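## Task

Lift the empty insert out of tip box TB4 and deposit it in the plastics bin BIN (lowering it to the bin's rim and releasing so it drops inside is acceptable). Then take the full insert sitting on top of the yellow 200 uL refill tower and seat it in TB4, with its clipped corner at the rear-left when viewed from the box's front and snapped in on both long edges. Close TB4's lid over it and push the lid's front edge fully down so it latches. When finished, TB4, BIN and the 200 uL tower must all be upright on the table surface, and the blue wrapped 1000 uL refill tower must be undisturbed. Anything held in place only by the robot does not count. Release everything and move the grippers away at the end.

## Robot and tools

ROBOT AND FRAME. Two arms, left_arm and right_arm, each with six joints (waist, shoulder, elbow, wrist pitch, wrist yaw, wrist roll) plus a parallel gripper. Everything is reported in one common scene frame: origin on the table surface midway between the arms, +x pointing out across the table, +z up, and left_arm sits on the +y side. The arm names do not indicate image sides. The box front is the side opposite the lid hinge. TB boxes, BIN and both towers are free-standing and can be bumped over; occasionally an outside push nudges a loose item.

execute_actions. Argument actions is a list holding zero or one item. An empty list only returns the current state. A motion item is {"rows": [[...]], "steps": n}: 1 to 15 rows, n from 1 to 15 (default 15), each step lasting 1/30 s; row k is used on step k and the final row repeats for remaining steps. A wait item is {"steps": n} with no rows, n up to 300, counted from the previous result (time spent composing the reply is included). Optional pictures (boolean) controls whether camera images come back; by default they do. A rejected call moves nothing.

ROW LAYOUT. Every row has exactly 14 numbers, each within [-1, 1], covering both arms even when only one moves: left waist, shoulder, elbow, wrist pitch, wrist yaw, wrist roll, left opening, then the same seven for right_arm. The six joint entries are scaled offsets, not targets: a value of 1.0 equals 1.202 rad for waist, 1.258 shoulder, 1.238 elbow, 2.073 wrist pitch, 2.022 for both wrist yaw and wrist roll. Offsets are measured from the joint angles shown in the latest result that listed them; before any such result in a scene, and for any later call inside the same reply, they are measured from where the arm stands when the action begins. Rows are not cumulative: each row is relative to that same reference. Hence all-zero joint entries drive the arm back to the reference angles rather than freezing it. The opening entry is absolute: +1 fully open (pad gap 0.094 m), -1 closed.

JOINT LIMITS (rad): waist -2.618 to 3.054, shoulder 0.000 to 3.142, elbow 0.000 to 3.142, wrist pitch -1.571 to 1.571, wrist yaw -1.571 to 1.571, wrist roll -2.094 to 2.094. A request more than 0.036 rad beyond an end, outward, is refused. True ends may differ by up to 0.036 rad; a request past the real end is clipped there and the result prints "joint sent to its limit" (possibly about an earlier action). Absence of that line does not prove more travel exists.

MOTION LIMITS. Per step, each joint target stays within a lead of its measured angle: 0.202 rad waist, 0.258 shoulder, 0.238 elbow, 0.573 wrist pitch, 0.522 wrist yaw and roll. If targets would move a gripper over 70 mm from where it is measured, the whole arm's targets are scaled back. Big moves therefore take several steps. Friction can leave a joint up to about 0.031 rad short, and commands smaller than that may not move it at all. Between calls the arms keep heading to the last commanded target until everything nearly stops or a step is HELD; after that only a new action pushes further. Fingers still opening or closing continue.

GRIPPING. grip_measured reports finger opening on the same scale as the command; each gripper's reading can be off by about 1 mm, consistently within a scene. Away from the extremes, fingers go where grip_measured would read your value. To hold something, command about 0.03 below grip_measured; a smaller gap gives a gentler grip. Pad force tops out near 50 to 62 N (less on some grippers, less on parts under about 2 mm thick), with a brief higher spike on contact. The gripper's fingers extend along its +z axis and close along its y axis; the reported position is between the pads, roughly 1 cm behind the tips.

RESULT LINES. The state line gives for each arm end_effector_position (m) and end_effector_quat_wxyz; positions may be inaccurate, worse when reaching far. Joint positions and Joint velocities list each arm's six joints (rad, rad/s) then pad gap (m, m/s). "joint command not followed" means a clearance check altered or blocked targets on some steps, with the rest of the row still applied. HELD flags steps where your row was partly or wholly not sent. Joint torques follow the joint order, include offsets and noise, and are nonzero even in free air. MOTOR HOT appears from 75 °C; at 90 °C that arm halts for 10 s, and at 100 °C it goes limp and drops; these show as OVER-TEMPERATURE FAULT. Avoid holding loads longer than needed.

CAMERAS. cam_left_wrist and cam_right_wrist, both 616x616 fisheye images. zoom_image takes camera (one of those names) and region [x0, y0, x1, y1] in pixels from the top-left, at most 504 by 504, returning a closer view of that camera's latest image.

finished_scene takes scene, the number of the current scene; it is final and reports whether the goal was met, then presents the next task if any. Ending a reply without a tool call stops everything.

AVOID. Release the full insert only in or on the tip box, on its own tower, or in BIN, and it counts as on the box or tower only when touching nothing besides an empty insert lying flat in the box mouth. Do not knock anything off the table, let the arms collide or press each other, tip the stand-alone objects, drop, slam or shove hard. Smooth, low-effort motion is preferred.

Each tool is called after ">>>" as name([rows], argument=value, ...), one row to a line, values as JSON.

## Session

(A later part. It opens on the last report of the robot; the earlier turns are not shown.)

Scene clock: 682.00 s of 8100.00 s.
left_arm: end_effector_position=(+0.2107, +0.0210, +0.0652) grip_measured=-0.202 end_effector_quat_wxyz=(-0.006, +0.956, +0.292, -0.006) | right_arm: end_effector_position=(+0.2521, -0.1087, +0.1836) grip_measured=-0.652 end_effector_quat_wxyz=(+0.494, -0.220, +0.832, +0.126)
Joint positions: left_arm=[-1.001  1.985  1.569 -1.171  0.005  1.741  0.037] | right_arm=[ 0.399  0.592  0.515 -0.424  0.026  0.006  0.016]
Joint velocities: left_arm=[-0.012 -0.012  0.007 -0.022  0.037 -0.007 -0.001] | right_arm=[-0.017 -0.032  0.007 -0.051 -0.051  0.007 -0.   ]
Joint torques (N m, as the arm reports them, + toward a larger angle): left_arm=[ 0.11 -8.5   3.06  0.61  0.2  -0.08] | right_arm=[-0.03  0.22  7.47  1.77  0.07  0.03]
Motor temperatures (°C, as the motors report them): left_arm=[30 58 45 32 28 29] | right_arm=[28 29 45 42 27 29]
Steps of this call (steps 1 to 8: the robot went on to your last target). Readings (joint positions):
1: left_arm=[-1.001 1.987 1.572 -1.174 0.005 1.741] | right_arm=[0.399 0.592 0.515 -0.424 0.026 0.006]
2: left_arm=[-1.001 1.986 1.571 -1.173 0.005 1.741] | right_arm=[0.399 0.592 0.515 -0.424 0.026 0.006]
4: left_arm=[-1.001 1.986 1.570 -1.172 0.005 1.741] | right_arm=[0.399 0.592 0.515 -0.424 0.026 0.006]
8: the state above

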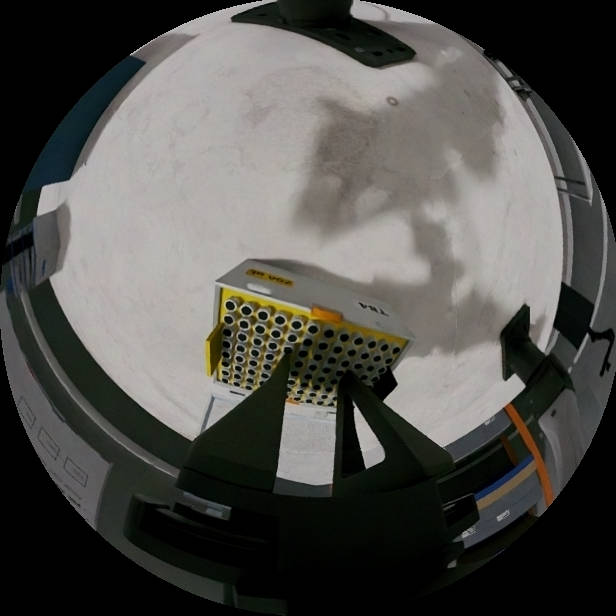

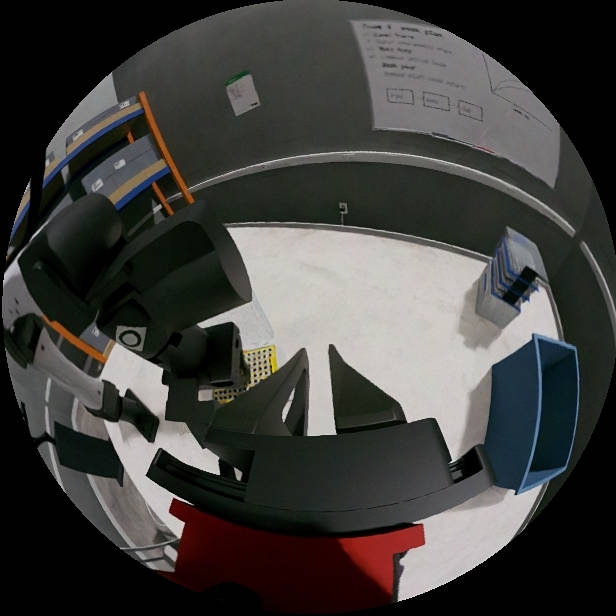

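>>> execute_actions([
  {"rows":[[0,0,0.02,-0.005,0,0,-0.2,0,0,0,0,0,0,-0.65],[0,0,0.04,-0.01,0,0,-0.2,0,0,0,0,0,0,-0.65],[0,0,0.05,-0.014,0,0,-0.2,0,0,0,0,0,0,-0.65],[0.01,0,0.05,-0.016,0,0,-0.2,0,0,0,0,0,0,-0.65],[0.025,0,0.05,-0.016,0,0.01,-0.2,0,0,0,0,0,0,-0.65],[0.04,0,0.05,-0.016,0,0.02,-0.2,0,0,0,0,0,0,-0.65],[0.052,0,0.05,-0.016,0,0.02,-0.2,0,0,0,0,0,0,-0.65],[0.058,0,0.05,-0.016,0,0.02,-0.2,0,0,0,0,0,0,-0.65],[0.058,0,0.05,-0.012,0,0.02,-0.2,0,0,0,0,0,0,-0.65],[0.058,0,0.03,-0.006,0,0.02,-0.2,0,0,0,0,0,0,-0.65],[0.058,0,0.015,0,0,0.02,-0.2,0,0,0,0,0,0,-0.65],[0.058,0.005,0.0,0.005,0,0.02,-0.2,0,0,0,0,0,0,-0.65],[0.058,0.01,-0.012,0.008,0,0.02,-0.2,0,0,0,0,0,0,-0.65],[0.058,0.016,-0.024,0.008,0,0.02,-0.2,0,0,0,0,0,0,-0.65],[0.058,0.022,-0.038,0.008,0,0.02,-0.2,0,0,0,0,0,0,-0.65]],"steps":15},
], pictures=false)

>>> execute_actions([
  {"steps":10},
])

Scene clock: 695.93 s of 8100.00 s.
left_arm: end_effector_position=(+0.2308, +0.0372, +0.0669) grip_measured=-0.202 end_effector_quat_wxyz=(-0.001, +0.950, +0.312, -0.003) | right_arm: end_effector_position=(+0.2521, -0.1087, +0.1836) grip_measured=-0.652 end_effector_quat_wxyz=(+0.494, -0.220, +0.832, +0.126)
Joint positions: left_arm=[-0.932  1.984  1.575 -1.166  0.005  1.767  0.037] | right_arm=[ 0.399  0.592  0.515 -0.424  0.026  0.006  0.016]
Joint velocities: left_arm=[-0.012 -0.002 -0.471  0.095  0.037  0.095 -0.   ] | right_arm=[ 0.007  0.002 -0.007 -0.037 -0.037  0.007  0.   ]
Joint torques (N m, as the arm reports them, + toward a larger angle): left_arm=[ 0.19 -8.83  5.35  0.38  0.18  0.03] | right_arm=[0.   0.23 7.46 1.77 0.06 0.02]
Motor temperatures (°C, as the motors report them): left_arm=[30 58 43 32 28 29] | right_arm=[28 29 45 42 27 29]
Steps of this call (steps 1 to 15: the robot went on to your last target; steps 16 to 90: nothing new was sent; then 10.43 s passed at rest; steps 91 to 105: all 15 steps of this action). Readings (joint positions):
91: left_arm=[-1.001 1.984 1.573 -1.174 0.005 1.741] | right_arm=[0.399 0.592 0.515 -0.424 0.026 0.006]
92: left_arm=[-1.001 1.984 1.580 -1.176 0.005 1.741] | right_arm=[0.399 0.592 0.515 -0.424 0.026 0.006]
94: left_arm=[-1.001 1.984 1.599 -1.183 0.005 1.741] | right_arm=[0.399 0.592 0.515 -0.424 0.026 0.006]
98: left_arm=[-0.974 1.984 1.619 -1.184 0.005 1.756] | right_arm=[0.399 0.592 0.515 -0.424 0.026 0.006]
105: the state above

Scene clock: 696.27 s of 8100.00 s.
left_arm: end_effector_position=(+0.2298, +0.0380, +0.0654) grip_measured=-0.202 end_effector_quat_wxyz=(-0.001, +0.950, +0.311, -0.004) | right_arm: end_effector_position=(+0.2521, -0.1087, +0.1836) grip_measured=-0.652 end_effector_quat_wxyz=(+0.494, -0.220, +0.832, +0.126)
Joint positions: left_arm=[-0.932  1.981  1.565 -1.16   0.006  1.77   0.037] | right_arm=[ 0.399  0.592  0.515 -0.424  0.026  0.006  0.016]
Joint velocities: left_arm=[-0.002 -0.007  0.012  0.037  0.081  0.095 -0.   ] | right_arm=[-0.002 -0.017 -0.012 -0.066  0.037 -0.051 -0.001]
Joint torques (N m, as the arm reports them, + toward a larger angle): left_arm=[ 0.22 -8.34  3.7   0.42  0.2   0.05] | right_arm=[0.01 0.2  7.49 1.78 0.07 0.03]
Motor temperatures (°C, as the motors report them): left_arm=[30 58 43 32 28 29] | right_arm=[28 29 45 42 27 29]
Steps of this call (steps 1 to 10: the robot went on to your last target). Readings (joint positions):
1: left_arm=[-0.932 1.984 1.567 -1.162 0.006 1.769] | right_arm=[0.399 0.592 0.515 -0.424 0.026 0.006]
2: left_arm=[-0.932 1.981 1.567 -1.161 0.006 1.769] | right_arm=[0.399 0.592 0.515 -0.424 0.026 0.006]
4: left_arm=[-0.932 1.981 1.565 -1.160 0.006 1.770] | right_arm=[0.399 0.592 0.515 -0.424 0.026 0.006]
8: left_arm=[-0.932 1.981 1.565 -1.160 0.006 1.770] | right_arm=[0.399 0.592 0.515 -0.424 0.026 0.006]
10: the state above

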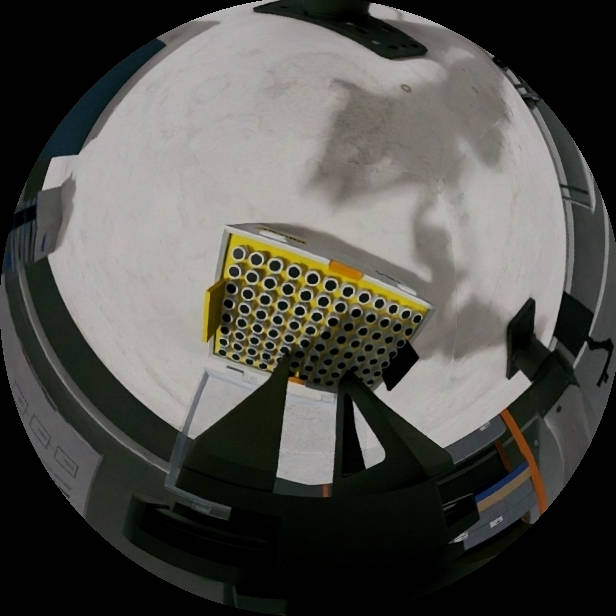

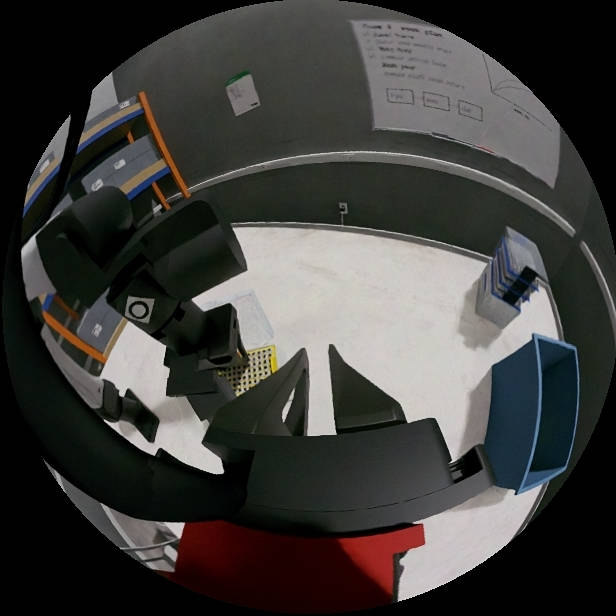

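>>> execute_actions([
  {"rows":[[0,-0.004,0.025,-0.015,0,0,-0.3,0,0,0,0,0,0,-0.65],[-0.01,-0.008,0.05,-0.03,0,0,-0.5,0,0,0,0,0,0,-0.65],[-0.02,-0.013,0.077,-0.045,0,0,-0.7,0,0,0,0,0,0,-0.65],[-0.03,-0.018,0.104,-0.06,0,0,-0.9,0,0,0,0,0,0,-0.65],[-0.03,-0.024,0.131,-0.075,0,0,-1,0,0,0,0,0,0,-0.65],[-0.03,-0.03,0.158,-0.09,0,0,-1,0,0,0,0,0,0,-0.65],[-0.03,-0.036,0.185,-0.105,0,0,-1,0,0,0,0,0,0,-0.65],[-0.03,-0.042,0.212,-0.12,0,0,-1,0,0,0,0,0,0,-0.65],[-0.03,-0.047,0.238,-0.132,0,0,-1,0,0,0,0,0,0,-0.65],[-0.03,-0.052,0.26,-0.142,0,0,-1,0,0,0,0,0,0,-0.65],[-0.03,-0.056,0.278,-0.15,0,0,-1,0,0,0,0,0,0,-0.65],[-0.03,-0.056,0.293,-0.15,0,0,-1,0,0,0,0,0,0,-0.65]],"steps":15},
], pictures=false)

>>> execute_actions([
  {"steps":5},
], pictures=false)

>>> execute_actions([
  {"rows":[[0.02,0,0.005,-0.01,0,0.01,-1,0,0,0,0,0,0,-0.65],[0.045,0,0.005,-0.01,0,0.02,-1,0,0,0,0,0,0,-0.65],[0.075,0,0.005,-0.01,0,0.03,-1,0,0,0,0,0,0,-0.65],[0.105,0,0.005,-0.01,0,0.04,-1,0,0,0,0,0,0,-0.65],[0.135,0,0.005,-0.01,0,0.05,-1,0,0,0,0,0,0,-0.65],[0.165,0,0.005,-0.01,0,0.06,-1,0,0,0,0,0,0,-0.65],[0.195,0,0.005,-0.01,0,0.07,-1,0,0,0,0,0,0,-0.65],[0.22,0,0.005,-0.01,0,0.07,-1,0,0,0,0,0,0,-0.65],[0.24,0,0.005,-0.01,0,0.07,-1,0,0,0,0,0,0,-0.65],[0.255,0,0.005,-0.01,0,0.07,-1,0,0,0,0,0,0,-0.65],[0.26,0,0.005,-0.01,0,0.07,-1,0,0,0,0,0,0,-0.65]],"steps":15},
])

Scene clock: 720.90 s of 8100.00 s.
left_arm: end_effector_position=(+0.2381, +0.0150, +0.1856) grip_measured=-0.984 end_effector_quat_wxyz=(+0.080, +0.951, +0.295, +0.041) | right_arm: end_effector_position=(+0.2521, -0.1087, +0.1836) grip_measured=-0.652 end_effector_quat_wxyz=(+0.494, -0.220, +0.832, +0.126)
Joint positions: left_arm=[-0.961  1.903  1.921 -1.408  0.006  1.771  0.001] | right_arm=[ 0.399  0.592  0.515 -0.424  0.026  0.006  0.016]
Joint velocities: left_arm=[ 0.002 -0.144  0.144 -0.286 -0.037  0.007 -0.001] | right_arm=[-0.007 -0.017 -0.012 -0.022  0.037 -0.007 -0.001]
Joint torques (N m, as the arm reports them, + toward a larger angle): left_arm=[-0.47 -9.02  7.29  0.59  0.19 -0.09] | right_arm=[0.02 0.22 7.47 1.77 0.07 0.02]
Motor temperatures (°C, as the motors report them): left_arm=[30 57 41 32 28 29] | right_arm=[28 29 45 42 27 29]
Steps of this call (steps 1 to 15: the robot went on to your last target; steps 16 to 90: nothing new was sent; then 21.13 s passed at rest; steps 91 to 105: all 15 steps of this action). Readings (joint positions):
91: left_arm=[-0.932 1.980 1.569 -1.161 0.006 1.771] | right_arm=[0.399 0.592 0.515 -0.424 0.026 0.006]
92: left_arm=[-0.932 1.980 1.578 -1.168 0.006 1.771] | right_arm=[0.399 0.592 0.515 -0.424 0.026 0.006]
94: left_arm=[-0.936 1.980 1.618 -1.204 0.006 1.771] | right_arm=[0.399 0.592 0.515 -0.424 0.026 0.006]
98: left_arm=[-0.957 1.968 1.750 -1.288 0.006 1.771] | right_arm=[0.399 0.592 0.515 -0.424 0.026 0.006]
105: the state above

Scene clock: 721.07 s of 8100.00 s.
left_arm: end_effector_position=(+0.2324, +0.0205, +0.1860) grip_measured=-0.984 end_effector_quat_wxyz=(+0.068, +0.952, +0.296, +0.034) | right_arm: end_effector_position=(+0.2521, -0.1087, +0.1836) grip_measured=-0.652 end_effector_quat_wxyz=(+0.494, -0.220, +0.832, +0.126)
Joint positions: left_arm=[-0.961  1.901  1.924 -1.443  0.006  1.771  0.001] | right_arm=[ 0.399  0.592  0.515 -0.424  0.026  0.006  0.016]
Joint velocities: left_arm=[ 0.002 -0.007 -0.012 -0.139  0.007 -0.007  0.001] | right_arm=[-0.027 -0.002  0.007 -0.037 -0.007 -0.037  0.001]
Joint torques (N m, as the arm reports them, + toward a larger angle): left_arm=[-0.48 -9.67  7.79  0.64  0.21 -0.1 ] | right_arm=[-0.01  0.2   7.48  1.77  0.06  0.02]
Motor temperatures (°C, as the motors report them): left_arm=[30 57 41 32 28 29] | right_arm=[28 29 45 42 27 29]
Steps of this call (steps 1 to 5: the robot went on to your last target). Readings (joint positions):
1: left_arm=[-0.961 1.900 1.924 -1.417 0.006 1.771] | right_arm=[0.399 0.592 0.515 -0.424 0.026 0.006]
2: left_arm=[-0.961 1.900 1.924 -1.425 0.006 1.771] | right_arm=[0.399 0.592 0.515 -0.424 0.026 0.006]
4: left_arm=[-0.961 1.901 1.924 -1.438 0.006 1.771] | right_arm=[0.399 0.592 0.515 -0.424 0.026 0.006]
5: the state above

Scene clock: 721.57 s of 8100.00 s.
left_arm: end_effector_position=(+0.3027, +0.1243, +0.1858) grip_measured=-0.984 end_effector_quat_wxyz=(+0.055, +0.917, +0.392, +0.048) | right_arm: end_effector_position=(+0.2521, -0.1087, +0.1836) grip_measured=-0.652 end_effector_quat_wxyz=(+0.494, -0.220, +0.832, +0.126)
Joint positions: left_arm=[-0.637  1.901  1.924 -1.449  0.001  1.891  0.001] | right_arm=[ 0.399  0.592  0.515 -0.424  0.026  0.006  0.016]
Joint velocities: left_arm=[-0.081 -0.012 -0.022  0.022 -0.037  0.007  0.   ] | right_arm=[ 0.012 -0.002  0.002 -0.022  0.066  0.007 -0.001]
Joint torques (N m, as the arm reports them, + toward a larger angle): left_arm=[ -0.53 -10.49   8.07   0.57   0.24   0.04] | right_arm=[-0.01  0.26  7.51  1.78  0.07  0.02]
Motor temperatures (°C, as the motors report them): left_arm=[30 57 42 32 28 29] | right_arm=[28 29 45 42 27 29]
Steps of this call (steps 1 to 15: all 15 steps of this action). Readings (joint positions):
1: left_arm=[-0.960 1.901 1.924 -1.445 0.006 1.772] | right_arm=[0.399 0.592 0.515 -0.424 0.026 0.006]
2: left_arm=[-0.956 1.901 1.924 -1.447 0.006 1.777] | right_arm=[0.399 0.592 0.515 -0.424 0.026 0.006]
4: left_arm=[-0.924 1.901 1.924 -1.448 0.009 1.795] | right_arm=[0.399 0.592 0.515 -0.424 0.026 0.006]
8: left_arm=[-0.775 1.901 1.924 -1.448 0.011 1.850] | right_arm=[0.399 0.592 0.515 -0.424 0.026 0.006]
15: the state above

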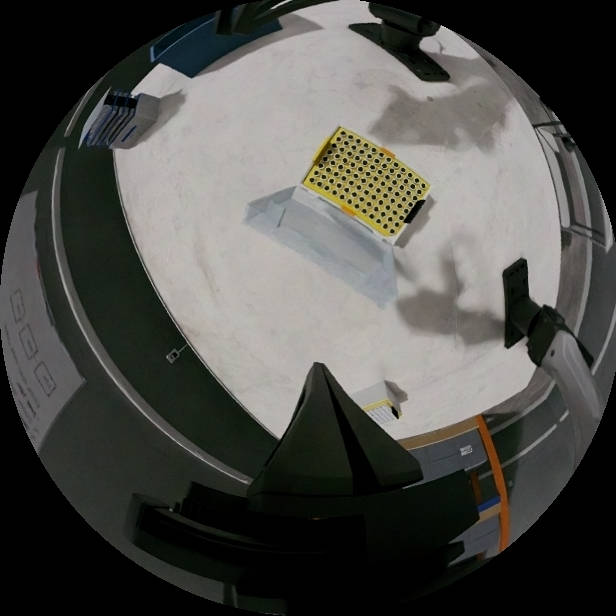

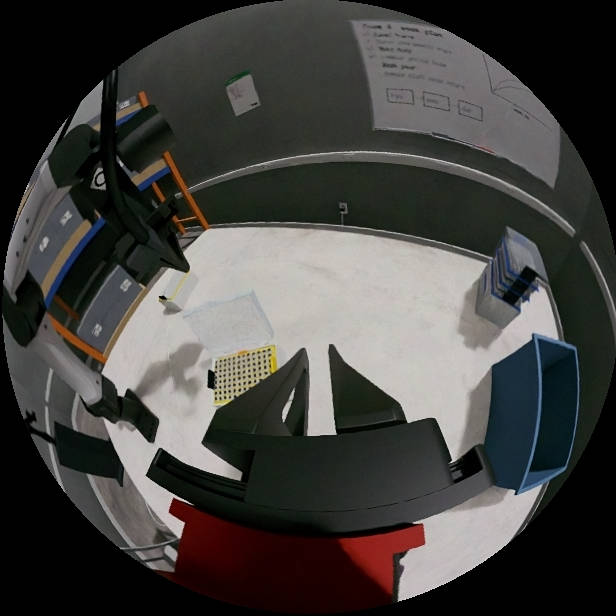

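>>> execute_actions([
  {"rows":[[0,0.008,-0.012,0.005,0,0,-1,0,0,0,0,0,0,-0.65],[0,0.017,-0.025,0.01,0,0,-1,0,0,0,0,0,0,-0.65],[0,0.026,-0.038,0.015,0,0,-1,0,0,0,0,0,0,-0.65],[0,0.035,-0.051,0.02,0,0,-1,0,0,0,0,0,0,-0.65],[0,0.044,-0.064,0.025,0,0,-1,0,0,0,0,0,0,-0.65],[0,0.053,-0.077,0.03,0,0,-1,0,0,0,0,0,0,-0.65],[0,0.062,-0.09,0.034,0,0,-1,0,0,0,0,0,0,-0.65],[0,0.07,-0.102,0.038,0,0,-1,0,0,0,0,0,0,-0.65],[0,0.076,-0.11,0.04,0,0,-1,0,0,0,0,0,0,-0.65],[0,0.079,-0.115,0.04,0,0,-1,0,0,0,0,0,0,-0.65],[-0.01,0.079,-0.115,0.04,0,0,-1,0,0,0,0,0,0,-0.65],[-0.02,0.079,-0.115,0.04,0,0,-1,0,0,0,0,0,0,-0.65],[-0.03,0.079,-0.115,0.04,0,0,-1,0,0,0,0,0,0,-0.65],[-0.04,0.079,-0.115,0.04,0,0,-1,0,0,0,0,0,0,-0.65],[-0.05,0.079,-0.115,0.04,0,0,-1,0,0,0,0,0,0,-0.65]],"steps":15},
], pictures=false)

>>> execute_actions([
  {"rows":[[-0.025,0,0,0.006,0,-0.003,-1,0,0,0,0,0,0,-0.65],[-0.033,0,0,0.006,0,-0.006,-1,0,0,0,0,0,0,-0.65],[-0.041,0,0,0.006,0,-0.009,-1,0,0,0,0,0,0,-0.65],[-0.049,0,0,0.006,0,-0.012,-1,0,0,0,0,0,0,-0.65],[-0.057,0,0,0.006,0,-0.015,-1,0,0,0,0,0,0,-0.65],[-0.065,0,0,0.006,0,-0.018,-1,0,0,0,0,0,0,-0.65],[-0.073,0,0,0.006,0,-0.021,-1,0,0,0,0,0,0,-0.65],[-0.081,0,0,0.006,0,-0.024,-1,0,0,0,0,0,0,-0.65],[-0.089,0,0,0.006,0,-0.027,-1,0,0,0,0,0,0,-0.65],[-0.097,0,0,0.006,0,-0.03,-1,0,0,0,0,0,0,-0.65],[-0.105,0,0,0.006,0,-0.03,-1,0,0,0,0,0,0,-0.65],[-0.113,0,0,0.006,0,-0.03,-1,0,0,0,0,0,0,-0.65],[-0.121,0,0,0.006,0,-0.03,-1,0,0,0,0,0,0,-0.65],[-0.129,0,0,0.006,0,-0.03,-1,0,0,0,0,0,0,-0.65],[-0.137,0,0,0.006,0,-0.03,-1,0,0,0,0,0,0,-0.65]],"steps":15},
])

Scene clock: 738.47 s of 8100.00 s.
left_arm: end_effector_position=(+0.2920, +0.1213, +0.1146) grip_measured=-0.984 end_effector_quat_wxyz=(-0.009, +0.925, +0.379, -0.008) | right_arm: end_effector_position=(+0.2521, -0.1087, +0.1836) grip_measured=-0.652 end_effector_quat_wxyz=(+0.494, -0.220, +0.832, +0.126)
Joint positions: left_arm=[-0.656  2.002  1.79  -1.384  0.001  1.901  0.001] | right_arm=[ 0.399  0.592  0.515 -0.424  0.026  0.006  0.016]
Joint velocities: left_arm=[-0.261 -0.012  0.012  0.051 -0.022 -0.007  0.001] | right_arm=[ 0.002 -0.017 -0.002  0.007  0.022 -0.066 -0.   ]
Joint torques (N m, as the arm reports them, + toward a larger angle): left_arm=[ -2.01 -11.78   6.68   0.43   0.19  -0.18] | right_arm=[0.02 0.25 7.49 1.78 0.07 0.02]
Motor temperatures (°C, as the motors report them): left_arm=[30 59 43 32 28 29] | right_arm=[28 29 45 43 27 29]
Steps of this call (steps 1 to 30: the robot went on to your last target; steps 31 to 100: nothing new was sent; then 13.07 s passed at rest; steps 101 to 115: all 15 steps of this action). Readings (joint positions):
101: left_arm=[-0.639 1.901 1.924 -1.450 0.001 1.902] | right_arm=[0.399 0.592 0.515 -0.424 0.026 0.006]
102: left_arm=[-0.639 1.901 1.923 -1.448 0.001 1.902] | right_arm=[0.399 0.592 0.515 -0.424 0.026 0.006]
104: left_arm=[-0.639 1.902 1.909 -1.438 0.001 1.902] | right_arm=[0.399 0.592 0.515 -0.424 0.026 0.006]
108: left_arm=[-0.639 1.935 1.853 -1.410 0.001 1.901] | right_arm=[0.399 0.592 0.515 -0.424 0.026 0.006]
115: the state above

Scene clock: 738.97 s of 8100.00 s.
left_arm: end_effector_position=(+0.2665, +0.0765, +0.1146) grip_measured=-0.984 end_effector_quat_wxyz=(-0.009, +0.942, +0.336, -0.007) | right_arm: end_effector_position=(+0.2521, -0.1087, +0.1836) grip_measured=-0.652 end_effector_quat_wxyz=(+0.494, -0.220, +0.832, +0.126)
Joint positions: left_arm=[-0.793  2.002  1.79  -1.381  0.001  1.857  0.001] | right_arm=[ 0.399  0.592  0.515 -0.424  0.026  0.006  0.016]
Joint velocities: left_arm=[-0.271  0.007 -0.002 -0.022 -0.022 -0.022  0.   ] | right_arm=[-0.012 -0.007  0.002  0.022 -0.095 -0.022 -0.001]
Joint torques (N m, as the arm reports them, + toward a larger angle): left_arm=[ -0.77 -11.44   7.42   0.43   0.19  -0.22] | right_arm=[0.01 0.24 7.49 1.78 0.07 0.01]
Motor temperatures (°C, as the motors report them): left_arm=[30 59 43 32 28 29] | right_arm=[28 29 45 43 27 29]
Steps of this call (steps 1 to 15: all 15 steps of this action). Readings (joint positions):
1: left_arm=[-0.665 2.002 1.790 -1.383 0.001 1.901] | right_arm=[0.399 0.592 0.515 -0.424 0.026 0.006]
2: left_arm=[-0.674 2.002 1.790 -1.382 0.001 1.901] | right_arm=[0.399 0.592 0.515 -0.424 0.026 0.006]
4: left_arm=[-0.690 2.002 1.790 -1.382 0.001 1.897] | right_arm=[0.399 0.592 0.515 -0.424 0.026 0.006]
8: left_arm=[-0.723 2.002 1.790 -1.381 0.001 1.882] | right_arm=[0.399 0.592 0.515 -0.424 0.026 0.006]
15: the state above

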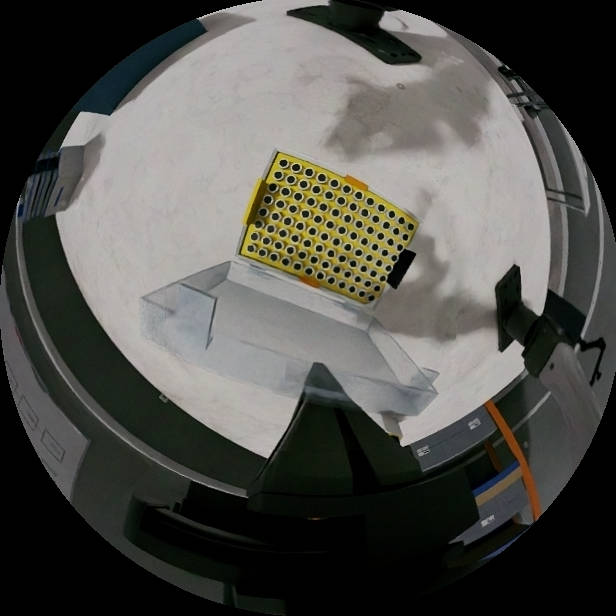

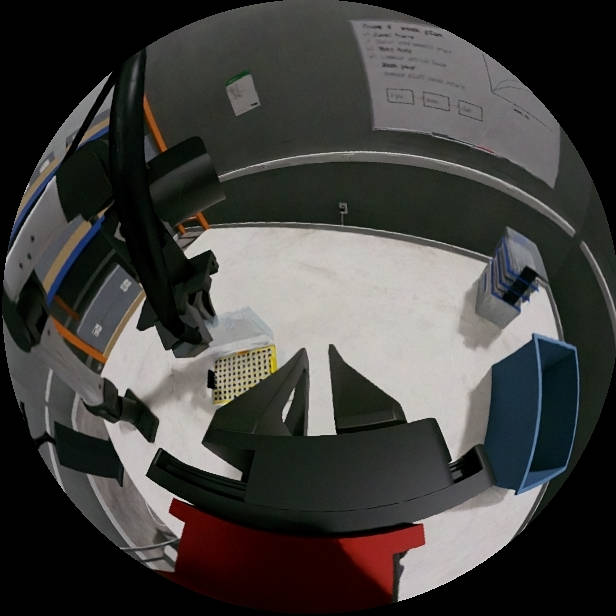

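>>> execute_actions([
  {"rows":[[-0.025,0,0,0.006,0,-0.005,-1,0,0,0,0,0,0,-0.65],[-0.033,0,0,0.006,0,-0.01,-1,0,0,0,0,0,0,-0.65],[-0.041,0,0,0.006,0,-0.015,-1,0,0,0,0,0,0,-0.65],[-0.049,0,0,0.006,0,-0.02,-1,0,0,0,0,0,0,-0.65],[-0.057,0,0,0.006,0,-0.025,-1,0,0,0,0,0,0,-0.65],[-0.065,0,0,0.006,0,-0.03,-1,0,0,0,0,0,0,-0.65],[-0.073,0,0,0.006,0,-0.035,-1,0,0,0,0,0,0,-0.65],[-0.081,0,0,0.006,0,-0.04,-1,0,0,0,0,0,0,-0.65],[-0.089,0,0,0.006,0,-0.045,-1,0,0,0,0,0,0,-0.65],[-0.097,0,0,0.006,0,-0.05,-1,0,0,0,0,0,0,-0.65],[-0.105,0,0,0.006,0,-0.05,-1,0,0,0,0,0,0,-0.65],[-0.113,0,0,0.006,0,-0.05,-1,0,0,0,0,0,0,-0.65],[-0.121,0,0,0.006,0,-0.05,-1,0,0,0,0,0,0,-0.65],[-0.129,0,0,0.006,0,-0.05,-1,0,0,0,0,0,0,-0.65],[-0.137,0,0,0.006,0,-0.05,-1,0,0,0,0,0,0,-0.65]],"steps":15},
], pictures=false)

>>> execute_actions([
  {"steps":10},
])

Scene clock: 749.87 s of 8100.00 s.
left_arm: end_effector_position=(+0.2347, +0.0353, +0.1146) grip_measured=-0.984 end_effector_quat_wxyz=(-0.008, +0.951, +0.308, -0.005) | right_arm: end_effector_position=(+0.2521, -0.1087, +0.1836) grip_measured=-0.652 end_effector_quat_wxyz=(+0.494, -0.220, +0.832, +0.126)
Joint positions: left_arm=[-0.931  2.002  1.79  -1.379  0.001  1.778  0.001] | right_arm=[ 0.399  0.592  0.515 -0.424  0.026  0.006  0.016]
Joint velocities: left_arm=[-0.256  0.017  0.002 -0.037  0.022 -0.11   0.001] | right_arm=[ 0.012  0.007  0.007  0.022 -0.051  0.066  0.   ]
Joint torques (N m, as the arm reports them, + toward a larger angle): left_arm=[ -0.78 -11.45   7.42   0.44   0.19  -0.2 ] | right_arm=[0.   0.23 7.49 1.77 0.07 0.02]
Motor temperatures (°C, as the motors report them): left_arm=[30 61 43 32 28 29] | right_arm=[28 28 45 43 27 29]
Steps of this call (steps 1 to 30: the robot went on to your last target; steps 31 to 100: nothing new was sent; then 7.07 s passed at rest; steps 101 to 115: all 15 steps of this action). Readings (joint positions):
101: left_arm=[-0.817 2.002 1.790 -1.381 0.001 1.850] | right_arm=[0.399 0.592 0.515 -0.424 0.026 0.006]
102: left_arm=[-0.817 2.002 1.790 -1.380 0.001 1.849] | right_arm=[0.399 0.592 0.515 -0.424 0.026 0.006]
104: left_arm=[-0.821 2.002 1.790 -1.380 0.001 1.844] | right_arm=[0.399 0.592 0.515 -0.424 0.026 0.006]
108: left_arm=[-0.856 2.002 1.790 -1.379 0.001 1.819] | right_arm=[0.399 0.592 0.515 -0.424 0.026 0.006]
115: the state above

Scene clock: 750.20 s of 8100.00 s.
left_arm: end_effector_position=(+0.2291, +0.0293, +0.1146) grip_measured=-0.984 end_effector_quat_wxyz=(-0.008, +0.953, +0.302, -0.005) | right_arm: end_effector_position=(+0.2521, -0.1087, +0.1836) grip_measured=-0.652 end_effector_quat_wxyz=(+0.494, -0.220, +0.832, +0.126)
Joint positions: left_arm=[-0.953  2.002  1.79  -1.379  0.001  1.767  0.001] | right_arm=[ 0.399  0.592  0.515 -0.424  0.026  0.006  0.016]
Joint velocities: left_arm=[-0.002  0.022 -0.027 -0.007 -0.007 -0.022  0.001] | right_arm=[ 0.002 -0.012  0.002 -0.007 -0.022 -0.007 -0.001]
Joint torques (N m, as the arm reports them, + toward a larger angle): left_arm=[ -0.26 -11.44   7.43   0.45   0.18  -0.21] | right_arm=[0.   0.24 7.53 1.77 0.06 0.02]
Motor temperatures (°C, as the motors report them): left_arm=[30 61 43 32 28 29] | right_arm=[28 28 45 43 27 29]
Steps of this call (steps 1 to 10: the robot went on to your last target). Readings (joint positions):
1: left_arm=[-0.940 2.002 1.790 -1.379 0.001 1.775] | right_arm=[0.399 0.592 0.515 -0.424 0.026 0.006]
2: left_arm=[-0.946 2.002 1.790 -1.379 0.001 1.774] | right_arm=[0.399 0.592 0.515 -0.424 0.026 0.006]
4: left_arm=[-0.953 2.002 1.790 -1.379 0.001 1.771] | right_arm=[0.399 0.592 0.515 -0.424 0.026 0.006]
8: left_arm=[-0.953 2.002 1.790 -1.379 0.001 1.768] | right_arm=[0.399 0.592 0.515 -0.424 0.026 0.006]
10: the state above

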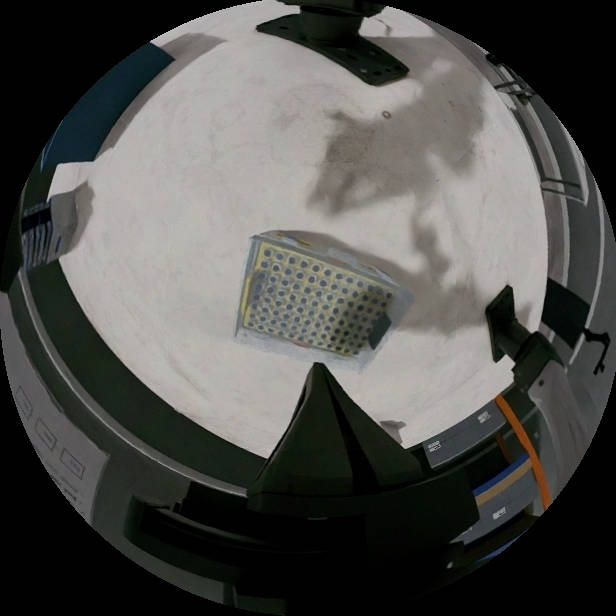

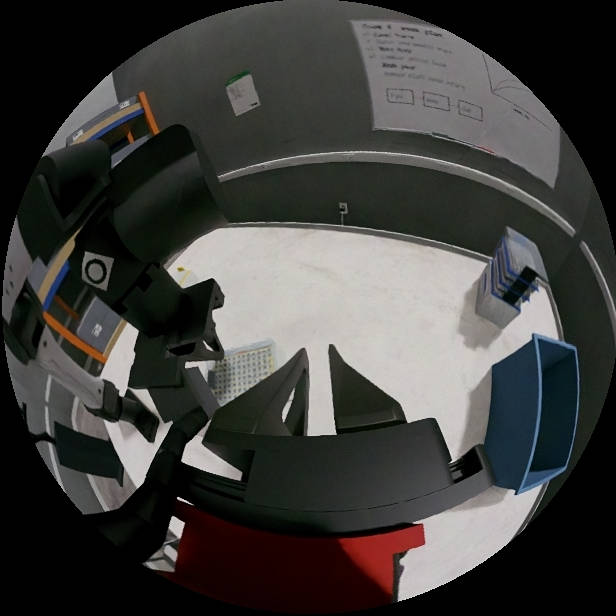

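>>> execute_actions([
  {"rows":[[-0.012,0,0,0.005,0,-0.008,-0.8,-0.03,0,0,0,0,0,-0.65],[-0.026,0,0,0.01,0,-0.016,-0.6,-0.06,0,0,0,0,0,-0.65],[-0.04,0,0,0.012,0,-0.025,-0.4,-0.1,0,0,0,0,0,-0.65],[-0.054,0,0,0.014,0,-0.034,-0.2,-0.14,0,0,0,0,0,-0.65],[-0.068,0,-0.01,0.018,0,-0.043,0,-0.18,0,0,0,0,0,-0.65],[-0.08,0,-0.022,0.024,0,-0.052,0.2,-0.21,0,0,0,0,0,-0.65],[-0.09,0,-0.034,0.031,0,-0.06,0.4,-0.23,0,0,0,0,0,-0.65],[-0.097,0,-0.046,0.038,0,-0.065,0.6,-0.25,0,0,0,0,0,-0.65],[-0.097,0,-0.058,0.045,0,-0.065,0.6,-0.25,0,0,0,0,0,-0.65],[-0.097,0,-0.07,0.051,0,-0.065,0.6,-0.25,0,0,0,0,0,-0.65],[-0.097,0,-0.08,0.055,0,-0.065,0.6,-0.25,0,0,0,0,0,-0.65],[-0.097,0,-0.085,0.057,0,-0.065,0.6,-0.25,0,0,0,0,0,-0.65]],"steps":15},
], pictures=false)

>>> execute_actions([
  {"steps":10},
])

Scene clock: 763.57 s of 8100.00 s.
left_arm: end_effector_position=(+0.1953, -0.0006, +0.0921) grip_measured=+0.598 end_effector_quat_wxyz=(-0.011, +0.954, +0.298, -0.004) | right_arm: end_effector_position=(+0.2805, -0.1803, +0.1836) grip_measured=-0.652 end_effector_quat_wxyz=(+0.507, -0.098, +0.855, +0.054)
Joint positions: left_arm=[-1.073  2.002  1.701 -1.293  0.     1.657  0.075] | right_arm=[ 0.108  0.592  0.515 -0.424  0.026  0.006  0.016]
Joint velocities: left_arm=[-0.022  0.002 -0.042  0.139 -0.022 -0.066 -0.001] | right_arm=[-0.027 -0.007  0.012 -0.007 -0.037 -0.022 -0.   ]
Joint torques (N m, as the arm reports them, + toward a larger angle): left_arm=[  0.48 -11.52   6.27   0.54   0.19  -0.2 ] | right_arm=[-0.73  0.25  7.48  1.76  0.06  0.02]
Motor temperatures (°C, as the motors report them): left_arm=[30 63 44 32 28 29] | right_arm=[28 28 45 43 27 29]
Steps of this call (steps 1 to 30: the robot went on to your last target; steps 31 to 100: nothing new was sent; then 9.53 s passed at rest; steps 101 to 115: all 15 steps of this action). Readings (joint positions):
101: left_arm=[-0.953 2.002 1.790 -1.379 0.001 1.766] | right_arm=[0.395 0.592 0.515 -0.424 0.025 0.006]
102: left_arm=[-0.954 2.002 1.790 -1.378 0.001 1.762] | right_arm=[0.381 0.592 0.515 -0.424 0.024 0.006]
104: left_arm=[-0.968 2.002 1.790 -1.373 -0.000 1.748] | right_arm=[0.316 0.592 0.515 -0.424 0.021 0.006]
108: left_arm=[-1.035 2.002 1.780 -1.345 -0.000 1.699] | right_arm=[0.153 0.592 0.515 -0.424 0.024 0.006]
115: the state above

Scene clock: 763.90 s of 8100.00 s.
left_arm: end_effector_position=(+0.1984, -0.0043, +0.0919) grip_measured=+0.598 end_effector_quat_wxyz=(-0.002, +0.953, +0.303, -0.001) | right_arm: end_effector_position=(+0.2805, -0.1803, +0.1836) grip_measured=-0.652 end_effector_quat_wxyz=(+0.507, -0.098, +0.855, +0.054)
Joint positions: left_arm=[-1.073  2.002  1.701 -1.273  0.     1.647  0.075] | right_arm=[ 0.108  0.592  0.515 -0.424  0.026  0.006  0.016]
Joint velocities: left_arm=[-0.017 -0.017 -0.002 -0.037 -0.051 -0.007 -0.002] | right_arm=[-0.007 -0.007  0.012 -0.007 -0.037  0.007 -0.001]
Joint torques (N m, as the arm reports them, + toward a larger angle): left_arm=[  0.45 -11.54   6.1    0.51   0.19  -0.21] | right_arm=[-0.78  0.23  7.47  1.78  0.07  0.01]
Motor temperatures (°C, as the motors report them): left_arm=[30 63 44 32 28 29] | right_arm=[28 28 45 43 27 29]
Steps of this call (steps 1 to 10: the robot went on to your last target). Readings (joint positions):
1: left_arm=[-1.073 2.002 1.701 -1.290 0.000 1.655] | right_arm=[0.108 0.592 0.515 -0.424 0.026 0.006]
2: left_arm=[-1.073 2.002 1.701 -1.286 0.000 1.653] | right_arm=[0.108 0.592 0.515 -0.424 0.026 0.006]
4: left_arm=[-1.073 2.002 1.701 -1.280 0.000 1.650] | right_arm=[0.108 0.592 0.515 -0.424 0.026 0.006]
8: left_arm=[-1.073 2.002 1.701 -1.274 0.000 1.648] | right_arm=[0.108 0.592 0.515 -0.424 0.026 0.006]
10: the state above

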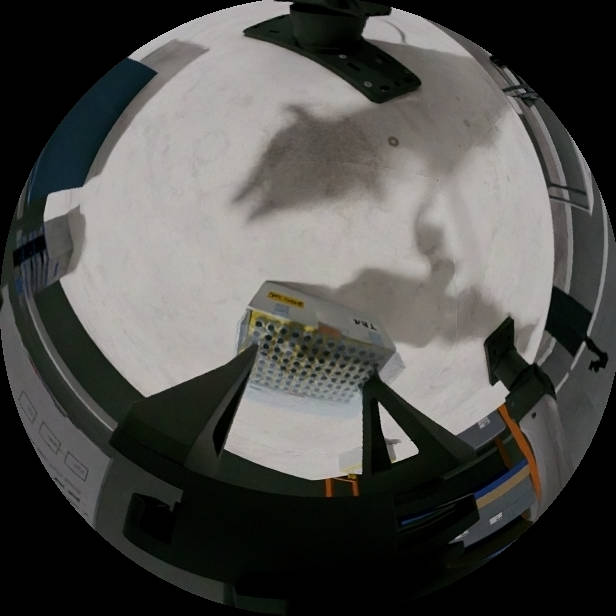

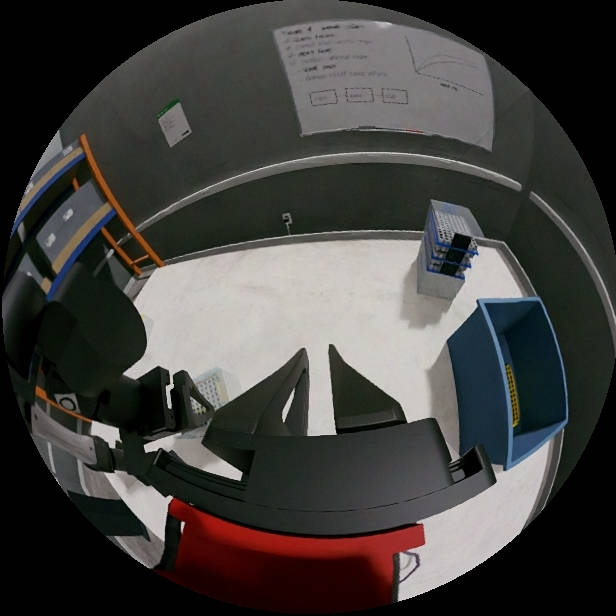

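>>> execute_actions(actions=[])

>>> zoom_image(camera="cam_left_wrist", region=[200, 260, 440, 440])

Scene clock: 768.47 s of 8100.00 s.
left_arm: end_effector_position=(+0.1987, -0.0046, +0.0919) grip_measured=+0.598 end_effector_quat_wxyz=(-0.001, +0.953, +0.303, -0.000) | right_arm: end_effector_position=(+0.2805, -0.1803, +0.1836) grip_measured=-0.652 end_effector_quat_wxyz=(+0.507, -0.098, +0.855, +0.054)
Joint positions: left_arm=[-1.073  2.002  1.701 -1.271  0.     1.646  0.075] | right_arm=[ 0.108  0.592  0.515 -0.424  0.026  0.006  0.016]
Joint velocities: left_arm=[-0.007 -0.012 -0.002 -0.022 -0.051  0.022 -0.001] | right_arm=[-0.027 -0.002 -0.007 -0.066 -0.066  0.037 -0.001]
Joint torques (N m, as the arm reports them, + toward a larger angle): left_arm=[  0.42 -11.51   6.15   0.52   0.2   -0.19] | right_arm=[-0.73  0.22  7.51  1.78  0.07  0.02]
Motor temperatures (°C, as the motors report them): left_arm=[30 64 43 32 28 29] | right_arm=[28 28 45 43 27 29]
Steps of this call (steps 1 to 30: the robot went on to your last target; steps 31 to 100: nothing new was sent; then 1.23 s passed at rest). Readings (joint positions):
1: left_arm=[-1.073 2.002 1.701 -1.273 0.000 1.646] | right_arm=[0.108 0.592 0.515 -0.424 0.026 0.006]
2: left_arm=[-1.073 2.002 1.701 -1.272 0.000 1.646] | right_arm=[0.108 0.592 0.515 -0.424 0.026 0.006]
4: left_arm=[-1.073 2.002 1.701 -1.272 0.000 1.646] | right_arm=[0.108 0.592 0.515 -0.424 0.026 0.006]
8: left_arm=[-1.073 2.002 1.701 -1.271 0.000 1.646] | right_arm=[0.108 0.592 0.515 -0.424 0.026 0.006]
100: the state above
All arms were judged still, so your last target was given up. Only a new action makes them travel on or press farther. Fingers that are still opening or closing keep moving.

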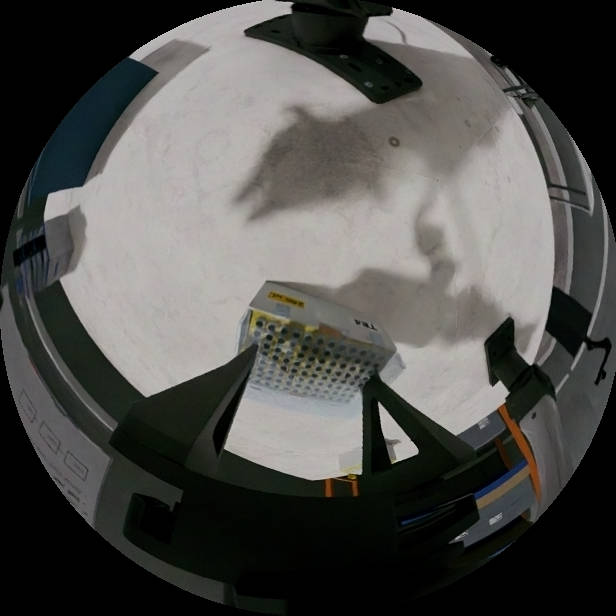

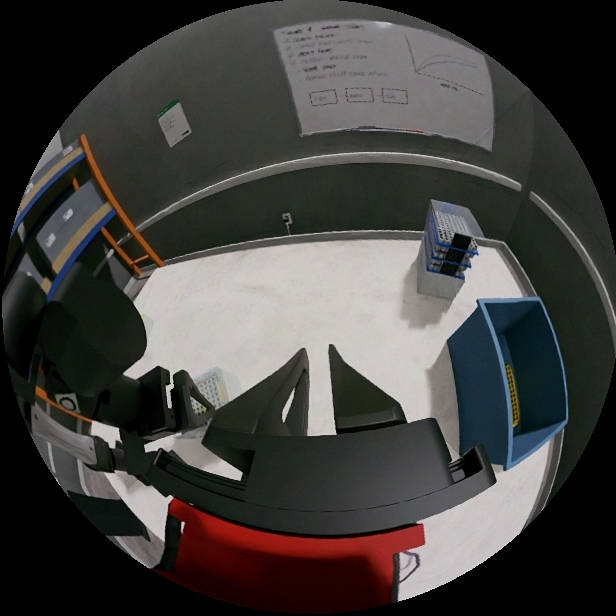

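Region (200, 260, 440, 440) of cam_left_wrist's 616x616 image, scaled by 2.100, with more detail than that image has; it fills the top 378 rows of this view, and the rest is white.

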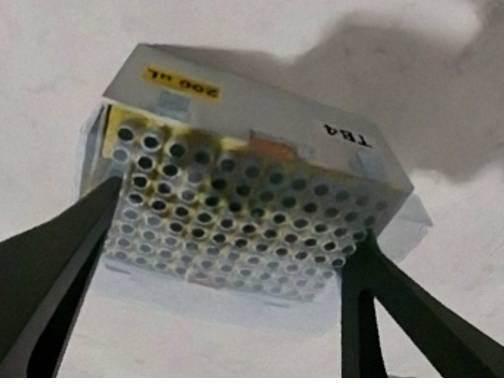

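>>> execute_actions([
  {"rows":[[0.01,0,0,0,0,0.01,0.6,0,0,0,0,0,0,-0.65],[0.02,0,0,0.003,0,0.015,0.6,0,0,0,0,0,0,-0.65],[0.022,0,-0.01,0.006,0,0.02,0.6,0,0,0,0,0,0,-0.65],[0.022,0,-0.018,0.01,0,0.02,0.6,0,0,0,0,0,0,-0.65],[0.022,0,-0.025,0.014,0,0.02,0.6,0,0,0,0,0,0,-0.65],[0.022,0,-0.032,0.017,0,0.02,0.6,0,0,0,0,0,0,-0.65],[0.022,0,-0.038,0.02,0,0.02,0.6,0,0,0,0,0,0,-0.65],[0.022,0.003,-0.044,0.022,0,0.02,0.6,0,0,0,0,0,0,-0.65],[0.022,0.006,-0.05,0.024,0,0.02,0.6,0,0,0,0,0,0,-0.65],[0.022,0.009,-0.056,0.026,0,0.02,0.6,0,0,0,0,0,0,-0.65],[0.022,0.012,-0.062,0.027,0,0.02,0.6,0,0,0,0,0,0,-0.65],[0.022,0.015,-0.068,0.028,0,0.02,0.6,0,0,0,0,0,0,-0.65],[0.022,0.018,-0.074,0.028,0,0.02,0.6,0,0,0,0,0,0,-0.65],[0.022,0.02,-0.08,0.028,0,0.02,0.6,0,0,0,0,0,0,-0.65],[0.022,0.022,-0.086,0.028,0,0.02,0.6,0,0,0,0,0,0,-0.65]],"steps":15},
], pictures=false)

>>> execute_actions([
  {"steps":8},
])

Scene clock: 781.43 s of 8100.00 s.
left_arm: end_effector_position=(+0.2022, +0.0015, +0.0803) grip_measured=+0.598 end_effector_quat_wxyz=(-0.003, +0.955, +0.298, -0.001) | right_arm: end_effector_position=(+0.2805, -0.1803, +0.1836) grip_measured=-0.652 end_effector_quat_wxyz=(+0.507, -0.098, +0.855, +0.054)
Joint positions: left_arm=[-1.055  2.     1.652 -1.227  0.     1.675  0.075] | right_arm=[ 0.108  0.592  0.515 -0.424  0.026  0.006  0.016]
Joint velocities: left_arm=[ 0.002 -0.022 -0.076  0.066 -0.007  0.007 -0.001] | right_arm=[-0.007 -0.007 -0.007 -0.037  0.037  0.007 -0.001]
Joint torques (N m, as the arm reports them, + toward a larger angle): left_arm=[ 0.96 -8.57  3.04  0.42  0.18  0.02] | right_arm=[0.02 0.23 7.47 1.78 0.07 0.02]
Motor temperatures (°C, as the motors report them): left_arm=[30 65 43 32 28 29] | right_arm=[28 28 45 43 27 29]
Steps of this call (steps 1 to 90: nothing new was sent; then 9.47 s passed at rest; steps 91 to 105: all 15 steps of this action). Readings (joint positions):
91: left_arm=[-1.073 2.002 1.701 -1.271 0.000 1.647] | right_arm=[0.108 0.592 0.515 -0.424 0.026 0.006]
92: left_arm=[-1.072 2.002 1.701 -1.271 0.000 1.650] | right_arm=[0.108 0.592 0.515 -0.424 0.026 0.006]
94: left_arm=[-1.066 2.002 1.701 -1.270 0.000 1.659] | right_arm=[0.108 0.592 0.515 -0.424 0.026 0.006]
98: left_arm=[-1.056 2.002 1.682 -1.251 0.000 1.669] | right_arm=[0.108 0.592 0.515 -0.424 0.026 0.006]
105: the state above

Scene clock: 781.70 s of 8100.00 s.
left_arm: end_effector_position=(+0.2022, +0.0015, +0.0801) grip_measured=+0.598 end_effector_quat_wxyz=(-0.001, +0.955, +0.297, -0.001) | right_arm: end_effector_position=(+0.2805, -0.1803, +0.1836) grip_measured=-0.652 end_effector_quat_wxyz=(+0.507, -0.098, +0.855, +0.054)
Joint positions: left_arm=[-1.055  1.997  1.646 -1.222  0.     1.676  0.075] | right_arm=[ 0.108  0.592  0.515 -0.424  0.026  0.006  0.016]
Joint velocities: left_arm=[ 0.007 -0.002  0.002  0.007  0.007  0.066  0.   ] | right_arm=[ 0.007 -0.002 -0.022 -0.022  0.022 -0.022 -0.   ]
Joint torques (N m, as the arm reports them, + toward a larger angle): left_arm=[ 0.95 -8.43  2.94  0.5   0.19  0.03] | right_arm=[-0.04  0.21  7.52  1.78  0.07  0.02]
Motor temperatures (°C, as the motors report them): left_arm=[30 65 43 32 28 29] | right_arm=[28 28 45 43 27 29]
Steps of this call (steps 1 to 8: the robot went on to your last target). Readings (joint positions):
1: left_arm=[-1.055 1.999 1.649 -1.225 0.000 1.676] | right_arm=[0.108 0.592 0.515 -0.424 0.026 0.006]
2: left_arm=[-1.055 1.998 1.648 -1.224 0.000 1.676] | right_arm=[0.108 0.592 0.515 -0.424 0.026 0.006]
4: left_arm=[-1.055 1.997 1.647 -1.223 0.000 1.676] | right_arm=[0.108 0.592 0.515 -0.424 0.026 0.006]
8: the state above

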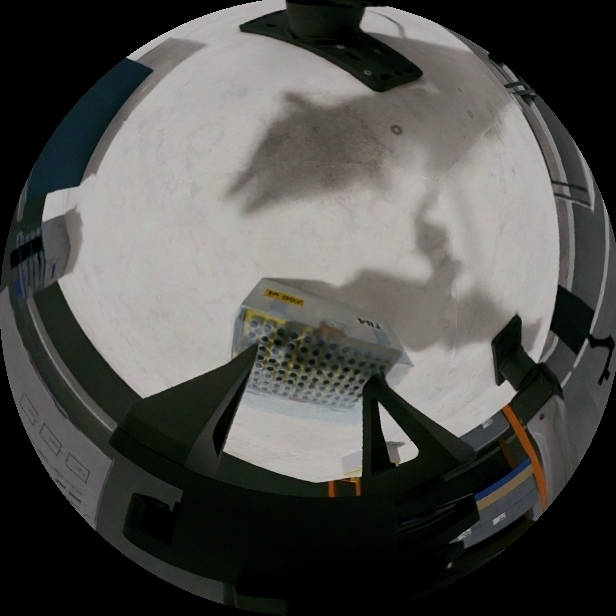

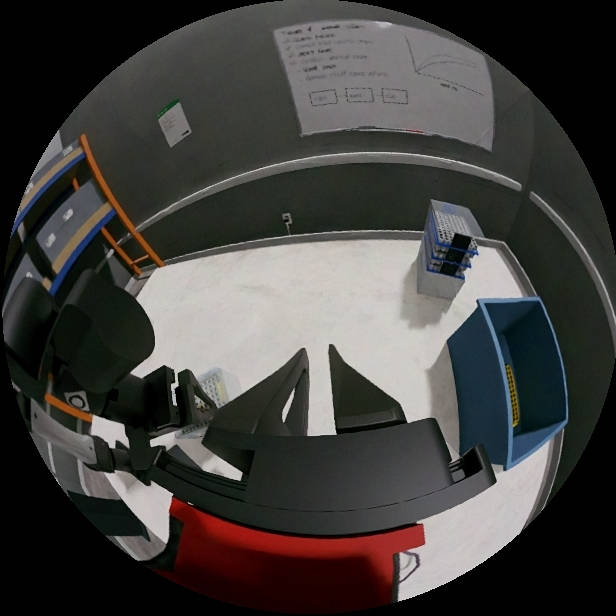

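>>> execute_actions([
  {"rows":[[0,0,0.025,-0.012,0,0,0.6,0,0,0,0,0,0,-0.65],[0,-0.01,0.05,-0.025,0,0,0.6,0,0,0,0,0,0,-0.65],[0,-0.03,0.07,-0.04,0,0,0.6,0,0,0,0,0,0,-0.65],[0,-0.06,0.08,-0.055,0,0,0.6,0,0,0,0,0,0,-0.65],[0,-0.09,0.08,-0.07,0,0,0.6,0,0,0,0,0,0,-0.65],[0,-0.12,0.07,-0.085,0,0,0.6,0,0,0,0,0,0,-0.65],[0,-0.15,0.05,-0.1,0,0,0.6,0,0,0,0,0,0,-0.65],[0,-0.18,0.03,-0.11,0,0,0.6,0,0,0,0,0,0,-0.65],[0,-0.21,0.01,-0.12,0,0,0.6,0,0,0,0,0,0,-0.65],[0,-0.24,-0.01,-0.13,0,0,0.6,0,0,0,0,0,0,-0.65],[0,-0.26,-0.03,-0.14,0,0,0.6,0,0,0,0,0,0,-0.65],[0,-0.28,-0.04,-0.145,0,0,0.6,0,0,0,0,0,0,-0.65]],"steps":15},
], pictures=false)

>>> execute_actions([
  {"steps":10},
])

>>> zoom_image(camera="cam_left_wrist", region=[120, 200, 400, 420])

Scene clock: 792.50 s of 8100.00 s.
left_arm: end_effector_position=(+0.1536, +0.0582, +0.1946) grip_measured=+0.598 end_effector_quat_wxyz=(+0.047, +0.954, +0.297, +0.020) | right_arm: end_effector_position=(+0.2805, -0.1803, +0.1836) grip_measured=-0.652 end_effector_quat_wxyz=(+0.507, -0.098, +0.855, +0.054)
Joint positions: left_arm=[-1.055  1.627  1.636 -1.477  0.     1.676  0.075] | right_arm=[ 0.108  0.592  0.515 -0.424  0.026  0.006  0.016]
Joint velocities: left_arm=[ 0.007 -0.105 -0.11  -0.52  -0.007 -0.007  0.001] | right_arm=[-0.012 -0.032 -0.012 -0.051  0.022 -0.095 -0.   ]
Joint torques (N m, as the arm reports them, + toward a larger angle): left_arm=[ 0.14 -5.26  4.47  0.84  0.18 -0.08] | right_arm=[-0.01  0.26  7.52  1.77  0.07  0.02]
Motor temperatures (°C, as the motors report them): left_arm=[30 64 42 32 28 29] | right_arm=[28 28 45 43 27 29]
Steps of this call (steps 1 to 15: the robot went on to your last target; steps 16 to 90: nothing new was sent; then 7.30 s passed at rest; steps 91 to 105: all 15 steps of this action). Readings (joint positions):
91: left_arm=[-1.055 1.995 1.652 -1.226 0.000 1.676] | right_arm=[0.108 0.592 0.515 -0.424 0.026 0.006]
92: left_arm=[-1.055 1.995 1.661 -1.233 0.000 1.676] | right_arm=[0.108 0.592 0.515 -0.424 0.026 0.006]
94: left_arm=[-1.055 1.990 1.691 -1.256 0.000 1.676] | right_arm=[0.108 0.592 0.515 -0.424 0.026 0.006]
98: left_arm=[-1.055 1.872 1.707 -1.324 0.000 1.676] | right_arm=[0.108 0.592 0.515 -0.424 0.026 0.006]
105: the state above

Scene clock: 792.83 s of 8100.00 s.
left_arm: end_effector_position=(+0.1459, +0.0671, +0.1875) grip_measured=+0.598 end_effector_quat_wxyz=(+0.021, +0.955, +0.297, +0.009) | right_arm: end_effector_position=(+0.2805, -0.1803, +0.1836) grip_measured=-0.652 end_effector_quat_wxyz=(+0.507, -0.098, +0.855, +0.054)
Joint positions: left_arm=[-1.055  1.63   1.614 -1.509  0.     1.676  0.075] | right_arm=[ 0.108  0.592  0.515 -0.424  0.026  0.006  0.016]
Joint velocities: left_arm=[-0.007  0.022 -0.002 -0.007 -0.007 -0.037  0.   ] | right_arm=[ 0.002 -0.017  0.007 -0.007  0.007 -0.022  0.   ]
Joint torques (N m, as the arm reports them, + toward a larger angle): left_arm=[ 0.15 -6.17  5.86  0.39  0.2  -0.08] | right_arm=[0.02 0.24 7.51 1.77 0.06 0.01]
Motor temperatures (°C, as the motors report them): left_arm=[30 64 42 32 28 29] | right_arm=[28 28 45 43 27 29]
Steps of this call (steps 1 to 10: the robot went on to your last target). Readings (joint positions):
1: left_arm=[-1.055 1.627 1.633 -1.488 0.000 1.676] | right_arm=[0.108 0.592 0.515 -0.424 0.026 0.006]
2: left_arm=[-1.055 1.627 1.627 -1.493 0.000 1.676] | right_arm=[0.108 0.592 0.515 -0.424 0.026 0.006]
4: left_arm=[-1.055 1.629 1.617 -1.501 0.000 1.676] | right_arm=[0.108 0.592 0.515 -0.424 0.026 0.006]
8: left_arm=[-1.055 1.630 1.614 -1.507 0.000 1.676] | right_arm=[0.108 0.592 0.515 -0.424 0.026 0.006]
10: the state above

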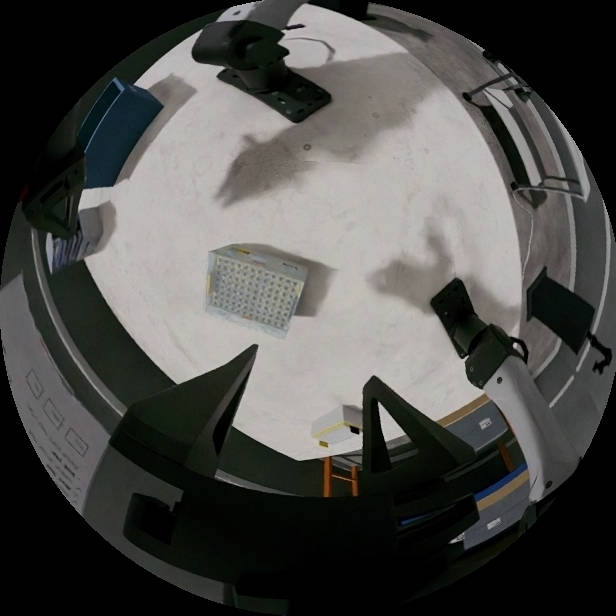

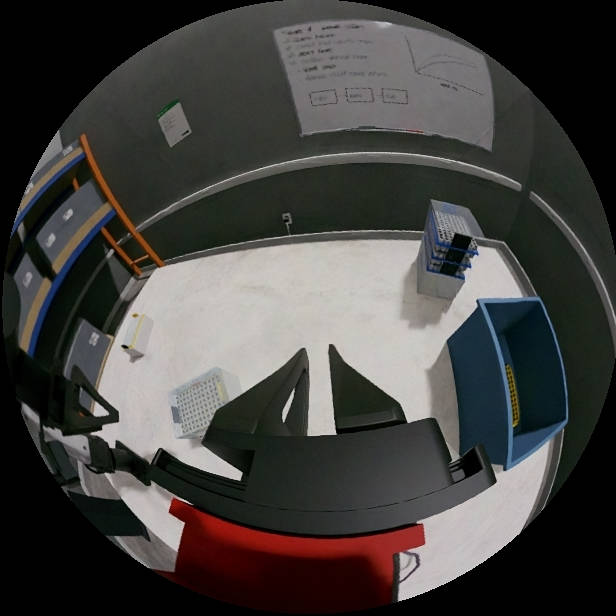

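Region (120, 200, 400, 420) of cam_left_wrist's 616x616 image, scaled by 1.800, with more detail than that image has; it fills the top 396 rows of this view, and the rest is white.

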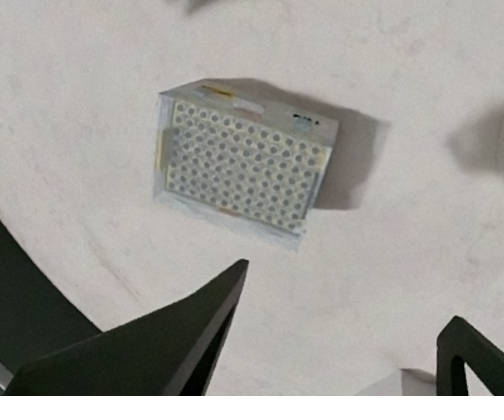

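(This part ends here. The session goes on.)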